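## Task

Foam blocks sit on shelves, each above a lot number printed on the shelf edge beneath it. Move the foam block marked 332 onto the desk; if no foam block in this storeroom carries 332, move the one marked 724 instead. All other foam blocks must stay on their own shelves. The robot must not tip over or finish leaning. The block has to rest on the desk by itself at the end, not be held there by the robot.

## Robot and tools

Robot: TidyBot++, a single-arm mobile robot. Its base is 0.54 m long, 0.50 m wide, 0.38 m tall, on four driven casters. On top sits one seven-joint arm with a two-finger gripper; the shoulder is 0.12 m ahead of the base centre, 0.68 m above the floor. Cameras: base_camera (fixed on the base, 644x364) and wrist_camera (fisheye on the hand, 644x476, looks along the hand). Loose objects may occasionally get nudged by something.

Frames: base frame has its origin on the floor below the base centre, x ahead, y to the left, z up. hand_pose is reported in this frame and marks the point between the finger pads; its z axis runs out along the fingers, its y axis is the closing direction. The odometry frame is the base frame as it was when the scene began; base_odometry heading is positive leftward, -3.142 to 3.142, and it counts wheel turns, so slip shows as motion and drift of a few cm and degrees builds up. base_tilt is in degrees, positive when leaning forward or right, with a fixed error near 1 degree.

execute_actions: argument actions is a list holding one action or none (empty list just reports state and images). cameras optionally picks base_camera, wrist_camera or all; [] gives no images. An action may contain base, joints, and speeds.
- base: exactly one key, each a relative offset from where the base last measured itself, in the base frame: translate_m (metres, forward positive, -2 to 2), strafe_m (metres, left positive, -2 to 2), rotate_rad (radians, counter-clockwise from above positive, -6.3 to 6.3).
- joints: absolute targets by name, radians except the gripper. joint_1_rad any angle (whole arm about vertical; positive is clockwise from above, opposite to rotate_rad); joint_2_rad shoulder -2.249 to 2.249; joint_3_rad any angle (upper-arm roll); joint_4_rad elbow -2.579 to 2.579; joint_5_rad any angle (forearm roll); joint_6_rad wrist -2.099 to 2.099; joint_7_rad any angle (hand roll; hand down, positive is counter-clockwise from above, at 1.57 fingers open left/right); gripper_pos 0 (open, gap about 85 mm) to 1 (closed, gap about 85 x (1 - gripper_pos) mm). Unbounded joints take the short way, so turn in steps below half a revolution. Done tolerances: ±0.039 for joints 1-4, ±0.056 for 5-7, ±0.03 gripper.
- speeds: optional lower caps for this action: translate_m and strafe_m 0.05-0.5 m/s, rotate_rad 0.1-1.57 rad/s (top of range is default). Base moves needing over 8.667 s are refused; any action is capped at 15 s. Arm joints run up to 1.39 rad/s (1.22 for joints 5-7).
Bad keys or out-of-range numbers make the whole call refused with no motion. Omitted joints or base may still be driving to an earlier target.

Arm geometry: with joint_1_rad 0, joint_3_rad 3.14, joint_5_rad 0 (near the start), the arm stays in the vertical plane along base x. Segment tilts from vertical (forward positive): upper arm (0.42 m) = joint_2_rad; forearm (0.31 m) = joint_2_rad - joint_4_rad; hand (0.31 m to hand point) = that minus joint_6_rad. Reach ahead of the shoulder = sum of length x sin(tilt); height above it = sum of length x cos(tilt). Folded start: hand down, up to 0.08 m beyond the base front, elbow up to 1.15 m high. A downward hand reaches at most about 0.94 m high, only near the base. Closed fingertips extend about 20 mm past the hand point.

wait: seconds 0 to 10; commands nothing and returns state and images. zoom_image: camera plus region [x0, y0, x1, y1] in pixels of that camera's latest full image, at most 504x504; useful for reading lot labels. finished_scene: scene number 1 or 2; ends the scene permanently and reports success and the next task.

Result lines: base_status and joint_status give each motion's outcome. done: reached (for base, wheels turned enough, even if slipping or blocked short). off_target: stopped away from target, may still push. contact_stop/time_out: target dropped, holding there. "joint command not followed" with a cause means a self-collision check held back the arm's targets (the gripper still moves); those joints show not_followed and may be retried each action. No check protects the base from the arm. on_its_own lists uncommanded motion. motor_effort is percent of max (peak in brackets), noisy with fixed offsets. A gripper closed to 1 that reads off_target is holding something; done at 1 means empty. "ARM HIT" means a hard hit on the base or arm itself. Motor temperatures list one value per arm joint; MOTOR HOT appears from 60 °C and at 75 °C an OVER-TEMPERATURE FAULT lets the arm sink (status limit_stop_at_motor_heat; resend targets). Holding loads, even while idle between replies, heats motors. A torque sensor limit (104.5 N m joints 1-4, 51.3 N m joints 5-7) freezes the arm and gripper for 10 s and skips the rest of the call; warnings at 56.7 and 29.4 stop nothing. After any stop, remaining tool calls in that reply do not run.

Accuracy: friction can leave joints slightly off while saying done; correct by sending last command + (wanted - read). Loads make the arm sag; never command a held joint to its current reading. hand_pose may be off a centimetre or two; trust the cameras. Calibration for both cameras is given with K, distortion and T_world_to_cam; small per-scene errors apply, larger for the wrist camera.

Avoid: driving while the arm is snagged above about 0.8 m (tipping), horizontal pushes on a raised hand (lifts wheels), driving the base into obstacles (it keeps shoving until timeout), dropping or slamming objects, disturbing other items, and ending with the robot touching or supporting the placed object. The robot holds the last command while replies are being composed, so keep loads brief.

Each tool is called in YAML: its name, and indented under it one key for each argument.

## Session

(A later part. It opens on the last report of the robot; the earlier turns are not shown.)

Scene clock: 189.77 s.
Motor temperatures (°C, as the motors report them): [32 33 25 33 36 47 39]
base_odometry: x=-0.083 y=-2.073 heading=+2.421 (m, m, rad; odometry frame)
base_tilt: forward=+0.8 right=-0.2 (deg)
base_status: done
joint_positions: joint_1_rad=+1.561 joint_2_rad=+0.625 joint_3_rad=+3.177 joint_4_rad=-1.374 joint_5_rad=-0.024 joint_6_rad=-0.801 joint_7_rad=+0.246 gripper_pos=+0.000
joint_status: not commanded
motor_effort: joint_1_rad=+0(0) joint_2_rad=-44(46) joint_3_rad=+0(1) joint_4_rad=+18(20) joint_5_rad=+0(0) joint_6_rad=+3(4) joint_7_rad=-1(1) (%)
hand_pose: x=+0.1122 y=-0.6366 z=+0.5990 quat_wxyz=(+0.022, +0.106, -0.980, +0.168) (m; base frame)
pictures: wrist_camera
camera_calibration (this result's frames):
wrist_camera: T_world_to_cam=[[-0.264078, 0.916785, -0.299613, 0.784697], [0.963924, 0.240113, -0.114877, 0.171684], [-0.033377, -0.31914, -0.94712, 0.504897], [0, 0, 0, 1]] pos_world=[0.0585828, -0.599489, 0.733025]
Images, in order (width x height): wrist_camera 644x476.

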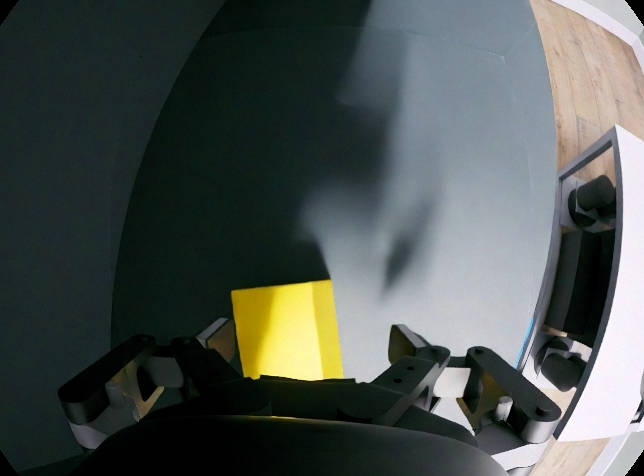

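execute_actions:
  actions:
    - {"base":{"strafe_m":-0.035},"joints":{"joint_7_rad":0.4,"joint_1_rad":1.52},"speeds":{"strafe_m":0.05}}
  cameras: []

execute_actions:
  actions:
    - {"joints":{"joint_2_rad":0.68}}
  cameras: ["wrist_camera"]

execute_actions:
  actions:
    - {"joints":{"gripper_pos":1,"joint_2_rad":0.665}}
  cameras: ["wrist_camera"]

Scene clock: 220.60 s.
Motor temperatures (°C, as the motors report them): [32 34 25 33 36 47 39]
base_odometry: x=-0.060 y=-2.047 heading=+2.422 (m, m, rad; odometry frame)
base_tilt: forward=+0.8 right=-0.2 (deg)
base_status: done
joint_positions: joint_1_rad=+1.528 joint_2_rad=+0.624 joint_3_rad=+3.177 joint_4_rad=-1.399 joint_5_rad=-0.024 joint_6_rad=-0.801 joint_7_rad=+0.381 gripper_pos=+0.000
joint_status: all done
motor_effort: joint_1_rad=+0(4) joint_2_rad=-45(48) joint_3_rad=+0(2) joint_4_rad=+20(33) joint_5_rad=+0(0) joint_6_rad=+3(3) joint_7_rad=-1(1) (%)
hand_pose: x=+0.1331 y=-0.6258 z=+0.5897 quat_wxyz=(+0.029, +0.189, -0.969, +0.155) (m; base frame)
pictures: none
No camera images: the call's "cameras" was empty. Leave "cameras" out to get every camera's image.

Scene clock: 235.60 s.
Motor temperatures (°C, as the motors report them): [32 34 25 33 36 47 39]
base_odometry: x=-0.060 y=-2.047 heading=+2.422 (m, m, rad; odometry frame)
base_tilt: forward=+0.8 right=-0.2 (deg)
base_status: not commanded
joint_positions: joint_1_rad=+1.527 joint_2_rad=+0.626 joint_3_rad=+3.177 joint_4_rad=-1.398 joint_5_rad=-0.024 joint_6_rad=-0.801 joint_7_rad=+0.381 gripper_pos=+0.000
joint_status: joint_2_rad off_target (ended at +0.626, target +0.680)
motor_effort: joint_1_rad=+0(2) joint_2_rad=-37(42) joint_3_rad=+0(1) joint_4_rad=+19(28) joint_5_rad=+0(0) joint_6_rad=+3(3) joint_7_rad=+0(0) (%)
hand_pose: x=+0.1335 y=-0.6263 z=+0.5890 quat_wxyz=(+0.029, +0.189, -0.969, +0.155) (m; base frame)
pictures: wrist_camera
camera_calibration (this result's frames):
wrist_camera: T_world_to_cam=[[-0.421417, 0.868236, -0.261867, 0.746281], [0.906524, 0.395369, -0.147981, 0.271937], [-0.0249478, -0.29975, -0.953691, 0.514269], [0, 0, 0, 1]] pos_world=[0.0808082, -0.60131, 0.726121]
Images, in order (width x height): wrist_camera 644x476.

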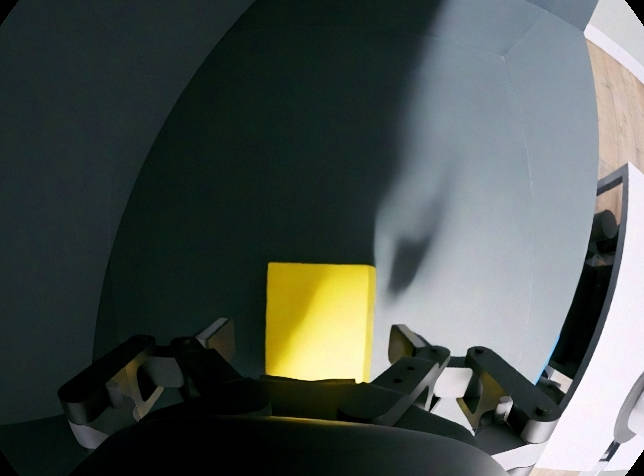

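Scene clock: 250.60 s.
Motor temperatures (°C, as the motors report them): [32 34 25 33 36 47 39]
base_odometry: x=-0.060 y=-2.047 heading=+2.422 (m, m, rad; odometry frame)
base_tilt: forward=+0.8 right=-0.2 (deg)
base_status: not commanded
joint_positions: joint_1_rad=+1.527 joint_2_rad=+0.627 joint_3_rad=+3.178 joint_4_rad=-1.395 joint_5_rad=-0.024 joint_6_rad=-0.802 joint_7_rad=+0.381 gripper_pos=+0.797
joint_status: gripper_pos off_target (ended at +0.797, target +1.000); the others done
motor_effort: joint_1_rad=-1(3) joint_2_rad=-35(41) joint_3_rad=-2(5) joint_4_rad=+24(28) joint_5_rad=-2(5) joint_6_rad=+1(7) joint_7_rad=+0(0) (%)
hand_pose: x=+0.1329 y=-0.6275 z=+0.5898 quat_wxyz=(+0.030, +0.189, -0.969, +0.156) (m; base frame)
pictures: wrist_camera
camera_calibration (this result's frames):
wrist_camera: T_world_to_cam=[[-0.420936, 0.868077, -0.263165, 0.747811], [0.906718, 0.394352, -0.149496, 0.273255], [-0.0259944, -0.301544, -0.953098, 0.513318], [0, 0, 0, 1]] pos_world=[0.0803583, -0.602128, 0.72689]
Images, in order (width x height): wrist_camera 644x476.

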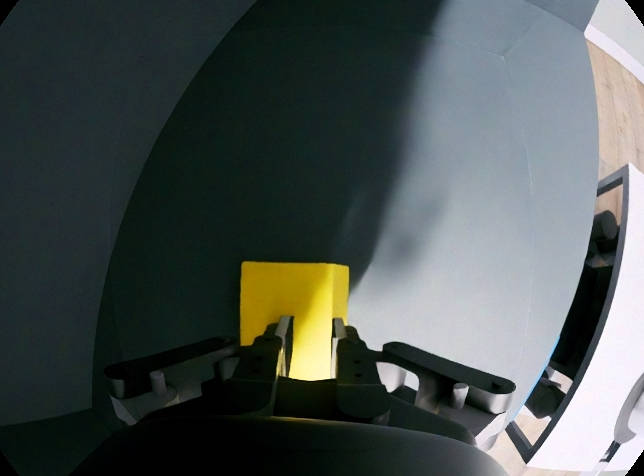

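execute_actions:
  actions:
    - {"base":{"strafe_m":0.10},"joints":{"gripper_pos":0,"joint_2_rad":0.62}}
  cameras: []

execute_actions:
  actions:
    - {"joints":{"joint_2_rad":0.94,"joint_4_rad":-0.68,"joint_6_rad":-1.17}}
  cameras: ["wrist_camera"]

Scene clock: 261.00 s.
Motor temperatures (°C, as the motors report them): [32 34 25 33 36 47 39]
base_odometry: x=-0.126 y=-2.122 heading=+2.422 (m, m, rad; odometry frame)
base_tilt: forward=+0.8 right=-0.2 (deg)
base_status: done
joint_positions: joint_1_rad=+1.525 joint_2_rad=+0.620 joint_3_rad=+3.178 joint_4_rad=-1.375 joint_5_rad=-0.024 joint_6_rad=-0.806 joint_7_rad=+0.381 gripper_pos=+0.000
joint_status: all done
motor_effort: joint_1_rad=+0(5) joint_2_rad=-42(46) joint_3_rad=+0(4) joint_4_rad=+18(21) joint_5_rad=+0(2) joint_6_rad=+3(9) joint_7_rad=-1(0) (%)
hand_pose: x=+0.1343 y=-0.6352 z=+0.6016 quat_wxyz=(+0.031, +0.190, -0.967, +0.167) (m; base frame)
pictures: none
No camera images: the call's "cameras" was empty. Leave "cameras" out to get every camera's image.

Scene clock: 262.93 s.
Motor temperatures (°C, as the motors report them): [32 34 25 33 36 47 39]
base_odometry: x=-0.126 y=-2.122 heading=+2.422 (m, m, rad; odometry frame)
base_tilt: forward=+0.8 right=-0.2 (deg)
base_status: not commanded
joint_positions: joint_1_rad=+1.525 joint_2_rad=+0.926 joint_3_rad=+3.178 joint_4_rad=-0.701 joint_5_rad=-0.024 joint_6_rad=-1.126 joint_7_rad=+0.381 gripper_pos=+0.000
joint_status: all done
motor_effort: joint_1_rad=+0(1) joint_2_rad=-54(56) joint_3_rad=+0(0) joint_4_rad=+20(24) joint_5_rad=+0(1) joint_6_rad=+3(4) joint_7_rad=+0(0) (%)
hand_pose: x=+0.1439 y=-0.7681 z=+0.6286 quat_wxyz=(+0.037, +0.197, -0.961, +0.190) (m; base frame)
pictures: wrist_camera
camera_calibration (this result's frames):
wrist_camera: T_world_to_cam=[[-0.438272, 0.839406, -0.321427, 0.901855], [0.898524, 0.399628, -0.181526, 0.349842], [-0.0239227, -0.368368, -0.929372, 0.441696], [0, 0, 0, 1]] pos_world=[0.0914826, -0.734123, 0.763886]
Images, in order (width x height): wrist_camera 644x476.

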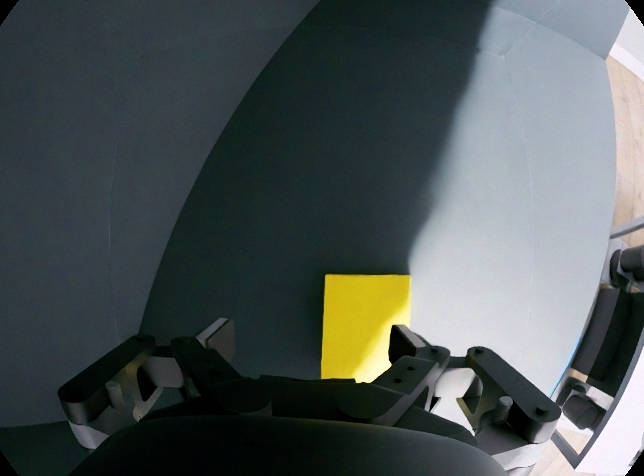

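execute_actions:
  actions:
    - {"joints":{"joint_2_rad":1.01,"joint_6_rad":-1.21}}
  cameras: ["wrist_camera"]

execute_actions:
  actions:
    - {"joints":{"gripper_pos":1}}
  cameras: ["wrist_camera"]

Scene clock: 271.73 s.
Motor temperatures (°C, as the motors report them): [32 34 25 33 36 47 39]
base_odometry: x=-0.126 y=-2.122 heading=+2.422 (m, m, rad; odometry frame)
base_tilt: forward=+0.8 right=-0.2 (deg)
base_status: not commanded
joint_positions: joint_1_rad=+1.525 joint_2_rad=+1.011 joint_3_rad=+3.178 joint_4_rad=-0.695 joint_5_rad=-0.024 joint_6_rad=-1.168 joint_7_rad=+0.381 gripper_pos=+0.000
joint_status: all done
motor_effort: joint_1_rad=+0(0) joint_2_rad=-55(59) joint_3_rad=+0(0) joint_4_rad=+19(20) joint_5_rad=+0(0) joint_6_rad=+2(3) joint_7_rad=-1(0) (%)
hand_pose: x=+0.1434 y=-0.7503 z=+0.5627 quat_wxyz=(+0.027, +0.200, -0.971, +0.131) (m; base frame)
pictures: wrist_camera
camera_calibration (this result's frames):
wrist_camera: T_world_to_cam=[[-0.439469, 0.871899, -0.21601, 0.830723], [0.897809, 0.418758, -0.13631, 0.320238], [-0.0283924, -0.25384, -0.96683, 0.494563], [0, 0, 0, 1]] pos_world=[0.0916062, -0.732868, 0.701254]
Images, in order (width x height): wrist_camera 644x476.

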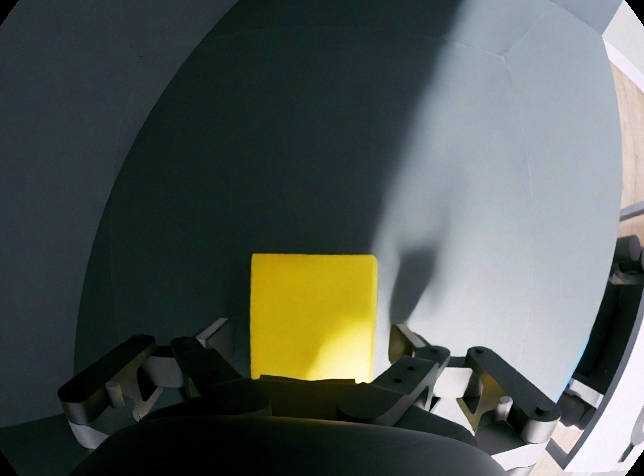

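Scene clock: 272.83 s.
Motor temperatures (°C, as the motors report them): [32 34 25 33 36 47 39]
base_odometry: x=-0.126 y=-2.122 heading=+2.422 (m, m, rad; odometry frame)
base_tilt: forward=+0.8 right=-0.2 (deg)
base_status: not commanded
joint_positions: joint_1_rad=+1.525 joint_2_rad=+1.008 joint_3_rad=+3.178 joint_4_rad=-0.693 joint_5_rad=-0.024 joint_6_rad=-1.170 joint_7_rad=+0.381 gripper_pos=+0.350
joint_status: gripper_pos off_target (ended at +0.350, target +1.000)
motor_effort: joint_1_rad=+0(0) joint_2_rad=-56(58) joint_3_rad=+0(0) joint_4_rad=+20(20) joint_5_rad=+0(0) joint_6_rad=+2(3) joint_7_rad=+0(1) (%)
hand_pose: x=+0.1435 y=-0.7506 z=+0.5654 quat_wxyz=(+0.027, +0.199, -0.971, +0.132) (m; base frame)
pictures: wrist_camera
camera_calibration (this result's frames):
wrist_camera: T_world_to_cam=[[-0.439467, 0.871255, -0.218594, 0.832628], [0.897815, 0.418392, -0.137394, 0.321071], [-0.0282474, -0.256637, -0.966095, 0.494577], [0, 0, 0, 1]] pos_world=[0.0916211, -0.732838, 0.703929]
Images, in order (width x height): wrist_camera 644x476.

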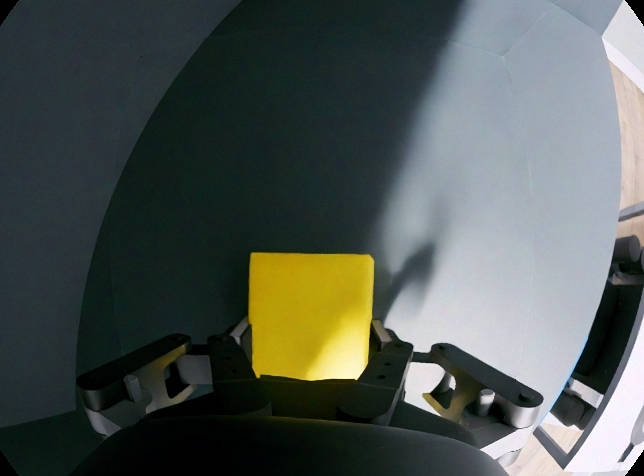

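execute_actions:
  actions:
    - {"base":{"strafe_m":0.17},"joints":{"joint_2_rad":0.95},"speeds":{"strafe_m":0.1}}
  cameras: []

execute_actions:
  actions:
    - {"joints":{"joint_2_rad":0.2,"joint_4_rad":-1.8,"joint_6_rad":-0.8}}
  cameras: []

execute_actions:
  actions:
    - {"base":{"translate_m":-0.84},"joints":{"joint_2_rad":0.2,"joint_4_rad":-1.1,"joint_6_rad":-1.0,"joint_7_rad":1.57,"joint_1_rad":0.8}}
  cameras: []

execute_actions:
  actions:
    - {"joints":{"joint_1_rad":1.55}}

Scene clock: 281.27 s.
Motor temperatures (°C, as the motors report them): [32 35 25 33 36 47 39]
base_odometry: x=-0.238 y=-2.250 heading=+2.422 (m, m, rad; odometry frame)
base_tilt: forward=+0.8 right=-0.2 (deg)
base_status: done
joint_positions: joint_1_rad=+1.525 joint_2_rad=+0.958 joint_3_rad=+3.178 joint_4_rad=-0.692 joint_5_rad=-0.024 joint_6_rad=-1.171 joint_7_rad=+0.381 gripper_pos=+0.350
joint_status: all done
motor_effort: joint_1_rad=+0(2) joint_2_rad=-55(59) joint_3_rad=+0(1) joint_4_rad=+20(21) joint_5_rad=+0(0) joint_6_rad=+3(3) joint_7_rad=-1(0) (%)
hand_pose: x=+0.1437 y=-0.7557 z=+0.6033 quat_wxyz=(+0.031, +0.199, -0.967, +0.157) (m; base frame)
pictures: none
No camera images: the call's "cameras" was empty. Leave "cameras" out to get every camera's image.

Scene clock: 283.67 s.
Motor temperatures (°C, as the motors report them): [32 35 25 33 36 47 39]
base_odometry: x=-0.238 y=-2.250 heading=+2.422 (m, m, rad; odometry frame)
base_tilt: forward=+0.8 right=-0.2 (deg)
base_status: not commanded
joint_positions: joint_1_rad=+1.525 joint_2_rad=+0.215 joint_3_rad=+3.178 joint_4_rad=-1.784 joint_5_rad=-0.024 joint_6_rad=-0.845 joint_7_rad=+0.381 gripper_pos=+0.350
joint_status: all done
motor_effort: joint_1_rad=+0(1) joint_2_rad=-28(57) joint_3_rad=+0(0) joint_4_rad=+19(21) joint_5_rad=+0(0) joint_6_rad=+3(3) joint_7_rad=-1(0) (%)
hand_pose: x=+0.1306 y=-0.4676 z=+0.6651 quat_wxyz=(+0.021, +0.186, -0.971, +0.147) (m; base frame)
pictures: none
No camera images: the call's "cameras" was empty. Leave "cameras" out to get every camera's image.

Scene clock: 286.70 s.
Motor temperatures (°C, as the motors report them): [32 35 25 33 36 47 39]
base_odometry: x=+0.393 y=-2.804 heading=+2.422 (m, m, rad; odometry frame)
base_tilt: forward=+0.8 right=-0.2 (deg)
base_status: done
joint_positions: joint_1_rad=+0.809 joint_2_rad=+0.210 joint_3_rad=+3.178 joint_4_rad=-1.119 joint_5_rad=-0.024 joint_6_rad=-0.961 joint_7_rad=+1.543 gripper_pos=+0.350
joint_status: all done
motor_effort: joint_1_rad=-1(3) joint_2_rad=-31(34) joint_3_rad=-1(2) joint_4_rad=+22(22) joint_5_rad=-1(0) joint_6_rad=+7(7) joint_7_rad=-1(0) (%)
hand_pose: x=+0.5431 y=-0.4628 z=+0.9633 quat_wxyz=(+0.156, +0.825, -0.385, +0.382) (m; base frame)
pictures: none
No camera images: the call's "cameras" was empty. Leave "cameras" out to get every camera's image.

Scene clock: 288.70 s.
Motor temperatures (°C, as the motors report them): [32 35 25 33 36 47 39]
base_odometry: x=+0.393 y=-2.804 heading=+2.422 (m, m, rad; odometry frame)
base_tilt: forward=+0.8 right=-0.2 (deg)
base_status: not commanded
joint_positions: joint_1_rad=+1.541 joint_2_rad=+0.210 joint_3_rad=+3.178 joint_4_rad=-1.119 joint_5_rad=-0.024 joint_6_rad=-0.961 joint_7_rad=+1.543 gripper_pos=+0.350
joint_status: all done
motor_effort: joint_1_rad=+0(3) joint_2_rad=-32(33) joint_3_rad=+0(2) joint_4_rad=+23(23) joint_5_rad=-1(1) joint_6_rad=+7(7) joint_7_rad=-1(0) (%)
hand_pose: x=+0.1251 y=-0.6277 z=+0.9633 quat_wxyz=(+0.283, +0.633, -0.655, +0.301) (m; base frame)
pictures: base_camera, wrist_camera
camera_calibration (this result's frames):
wrist_camera: T_world_to_cam=[[-0.999879, 0.00255142, 0.0153688, 0.103848], [-0.0101225, 0.643486, -0.765391, 1.20065], [-0.0118424, -0.765454, -0.643382, 0.277726], [0, 0, 0, 1]] pos_world=[0.119278, -0.560281, 1.09606]
Images, in order (width x height): base_camera 644x364, wrist_camera 644x476.

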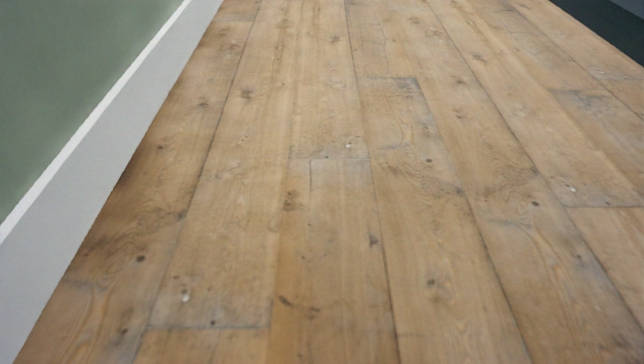

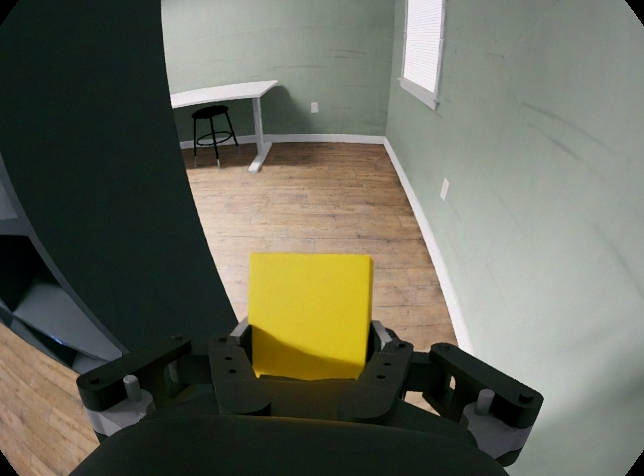

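execute_actions:
  actions:
    - {"base":{"strafe_m":-2}}
  cameras: []

execute_actions:
  actions:
    - {"base":{"translate_m":0.8}}
  cameras: []

execute_actions:
  actions:
    - {"base":{"strafe_m":-0.3},"joints":{"joint_2_rad":0.4,"joint_4_rad":-0.9,"joint_6_rad":-1.5}}

Scene clock: 300.23 s.
Motor temperatures (°C, as the motors report them): [32 35 25 33 36 47 39]
base_odometry: x=+1.713 y=-1.300 heading=+2.422 (m, m, rad; odometry frame)
base_tilt: forward=+0.8 right=-0.2 (deg)
base_status: done
joint_positions: joint_1_rad=+1.541 joint_2_rad=+0.206 joint_3_rad=+3.178 joint_4_rad=-1.118 joint_5_rad=-0.024 joint_6_rad=-0.963 joint_7_rad=+1.543 gripper_pos=+0.350
joint_status: not commanded
motor_effort: joint_1_rad=+0(0) joint_2_rad=-32(35) joint_3_rad=+0(0) joint_4_rad=+23(24) joint_5_rad=-1(1) joint_6_rad=+7(7) joint_7_rad=+0(0) (%)
hand_pose: x=+0.1250 y=-0.6260 z=+0.9658 quat_wxyz=(+0.284, +0.632, -0.655, +0.302) (m; base frame)
pictures: none
No camera images: the call's "cameras" was empty. Leave "cameras" out to get every camera's image.

Scene clock: 303.20 s.
Motor temperatures (°C, as the motors report them): [32 35 25 33 36 47 39]
base_odometry: x=+1.111 y=-0.773 heading=+2.422 (m, m, rad; odometry frame)
base_tilt: forward=+0.8 right=-0.2 (deg)
base_status: done
joint_positions: joint_1_rad=+1.545 joint_2_rad=+0.206 joint_3_rad=+3.178 joint_4_rad=-1.118 joint_5_rad=-0.024 joint_6_rad=-0.963 joint_7_rad=+1.543 gripper_pos=+0.350
joint_status: not commanded
motor_effort: joint_1_rad=+0(3) joint_2_rad=-32(32) joint_3_rad=+0(2) joint_4_rad=+22(23) joint_5_rad=+0(1) joint_6_rad=+7(7) joint_7_rad=+0(0) (%)
hand_pose: x=+0.1226 y=-0.6260 z=+0.9658 quat_wxyz=(+0.284, +0.631, -0.656, +0.301) (m; base frame)
pictures: none
No camera images: the call's "cameras" was empty. Leave "cameras" out to get every camera's image.

Scene clock: 305.07 s.
Motor temperatures (°C, as the motors report them): [32 35 25 33 36 47 39]
base_odometry: x=+1.309 y=-0.547 heading=+2.422 (m, m, rad; odometry frame)
base_tilt: forward=+0.8 right=-0.2 (deg)
base_status: done
joint_positions: joint_1_rad=+1.545 joint_2_rad=+0.412 joint_3_rad=+3.178 joint_4_rad=-0.921 joint_5_rad=-0.024 joint_6_rad=-1.464 joint_7_rad=+1.543 gripper_pos=+0.350
joint_status: all done
motor_effort: joint_1_rad=-1(1) joint_2_rad=-38(42) joint_3_rad=+0(1) joint_4_rad=+20(23) joint_5_rad=+0(1) joint_6_rad=+3(7) joint_7_rad=+0(1) (%)
hand_pose: x=+0.1260 y=-0.5795 z=+0.8484 quat_wxyz=(+0.117, +0.686, -0.707, +0.126) (m; base frame)
pictures: base_camera, wrist_camera
camera_calibration (this result's frames):
wrist_camera: T_world_to_cam=[[-0.999744, -0.0111929, 0.0196725, 0.0947755], [-0.0174797, 0.933975, -0.356909, 0.904374], [-0.0143787, -0.357162, -0.933932, 0.724137], [0, 0, 0, 1]] pos_world=[0.120972, -0.584969, 0.99721]
Images, in order (width x height): base_camera 644x364, wrist_camera 644x476.

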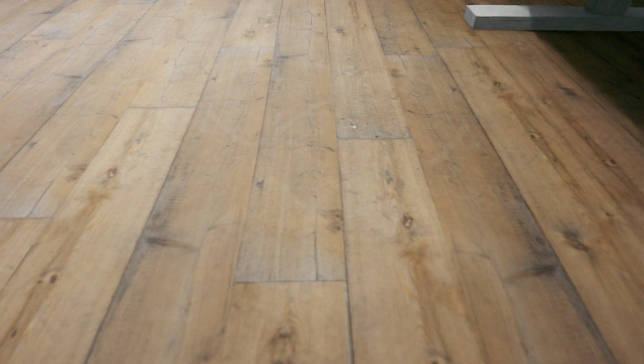

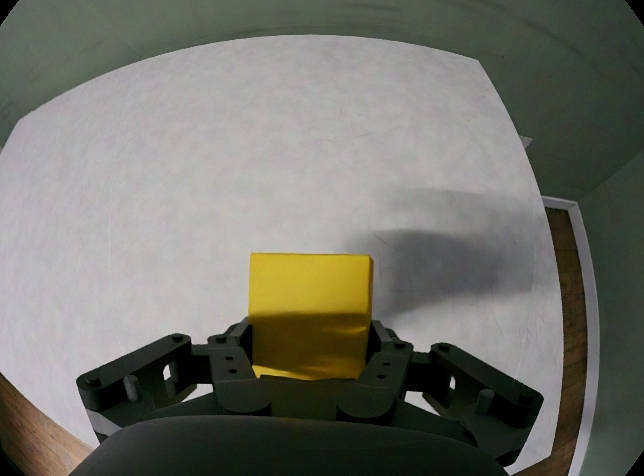

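execute_actions:
  actions:
    - {"joints":{"joint_2_rad":0.52,"joint_6_rad":-1.6}}
  cameras: ["wrist_camera"]

execute_actions:
  actions:
    - {"joints":{"gripper_pos":0}}
  cameras: []

execute_actions:
  actions:
    - {"joints":{"joint_2_rad":0.3}}
  cameras: ["wrist_camera"]

finished_scene:
  scene: 1

Scene clock: 313.90 s.
Motor temperatures (°C, as the motors report them): [32 35 25 33 36 47 39]
base_odometry: x=+1.309 y=-0.547 heading=+2.422 (m, m, rad; odometry frame)
base_tilt: forward=+0.8 right=-0.2 (deg)
base_status: not commanded
joint_positions: joint_1_rad=+1.545 joint_2_rad=+0.525 joint_3_rad=+3.178 joint_4_rad=-0.916 joint_5_rad=-0.024 joint_6_rad=-1.559 joint_7_rad=+1.543 gripper_pos=+0.350
joint_status: all done
motor_effort: joint_1_rad=+0(0) joint_2_rad=-41(44) joint_3_rad=+0(0) joint_4_rad=+19(21) joint_5_rad=+0(0) joint_6_rad=+1(3) joint_7_rad=+0(1) (%)
hand_pose: x=+0.1265 y=-0.5669 z=+0.7779 quat_wxyz=(+0.047, +0.694, -0.716, +0.053) (m; base frame)
pictures: wrist_camera
camera_calibration (this result's frames):
wrist_camera: T_world_to_cam=[[-0.999678, -0.0159903, 0.0196925, 0.0940828], [-0.0189482, 0.986841, -0.160577, 0.744872], [-0.0168657, -0.160898, -0.986827, 0.815564], [0, 0, 0, 1]] pos_world=[0.121922, -0.602344, 0.922577]
Images, in order (width x height): wrist_camera 644x476.

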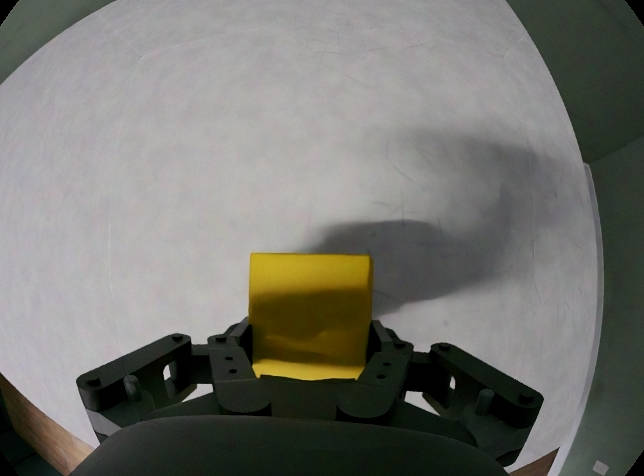

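Scene clock: 315.00 s.
Motor temperatures (°C, as the motors report them): [32 35 25 33 36 47 39]
base_odometry: x=+1.309 y=-0.547 heading=+2.422 (m, m, rad; odometry frame)
base_tilt: forward=+0.8 right=-0.2 (deg)
base_status: not commanded
joint_positions: joint_1_rad=+1.545 joint_2_rad=+0.525 joint_3_rad=+3.178 joint_4_rad=-0.916 joint_5_rad=-0.024 joint_6_rad=-1.559 joint_7_rad=+1.543 gripper_pos=+0.000
joint_status: all done
motor_effort: joint_1_rad=+0(0) joint_2_rad=-41(41) joint_3_rad=+0(0) joint_4_rad=+19(19) joint_5_rad=+0(1) joint_6_rad=+1(1) joint_7_rad=+0(0) (%)
hand_pose: x=+0.1265 y=-0.5669 z=+0.7779 quat_wxyz=(+0.047, +0.694, -0.716, +0.053) (m; base frame)
pictures: none
No camera images: the call's "cameras" was empty. Leave "cameras" out to get every camera's image.

Scene clock: 316.50 s.
Motor temperatures (°C, as the motors report them): [32 35 25 33 36 47 39]
base_odometry: x=+1.309 y=-0.547 heading=+2.422 (m, m, rad; odometry frame)
base_tilt: forward=+0.8 right=-0.2 (deg)
base_status: not commanded
joint_positions: joint_1_rad=+1.545 joint_2_rad=+0.293 joint_3_rad=+3.178 joint_4_rad=-0.911 joint_5_rad=-0.024 joint_6_rad=-1.559 joint_7_rad=+1.543 gripper_pos=+0.000
joint_status: all done
motor_effort: joint_1_rad=+1(0) joint_2_rad=-32(44) joint_3_rad=+0(0) joint_4_rad=+19(20) joint_5_rad=+0(0) joint_6_rad=+3(4) joint_7_rad=+0(0) (%)
hand_pose: x=+0.1256 y=-0.5305 z=+0.9080 quat_wxyz=(+0.127, +0.684, -0.705, +0.139) (m; base frame)
pictures: wrist_camera
camera_calibration (this result's frames):
wrist_camera: T_world_to_cam=[[-0.999788, -0.0116968, 0.0169491, 0.0959264], [-0.0173623, 0.921361, -0.38832, 0.901679], [-0.0110741, -0.388532, -0.921369, 0.768826], [0, 0, 0, 1]] pos_world=[0.120075, -0.530936, 1.05689]
Images, in order (width x height): wrist_camera 644x476.

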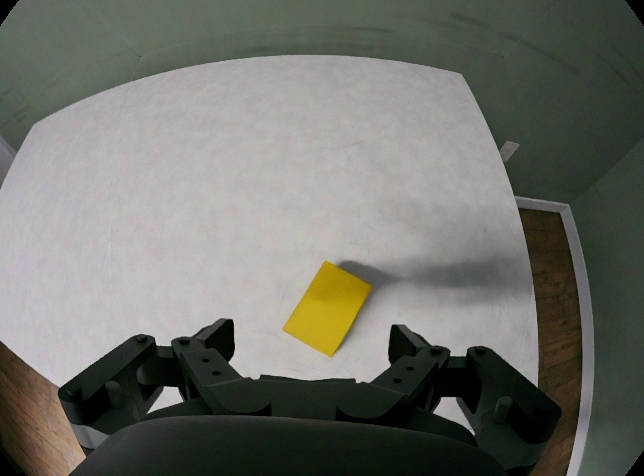

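The scene is finished: the task was done.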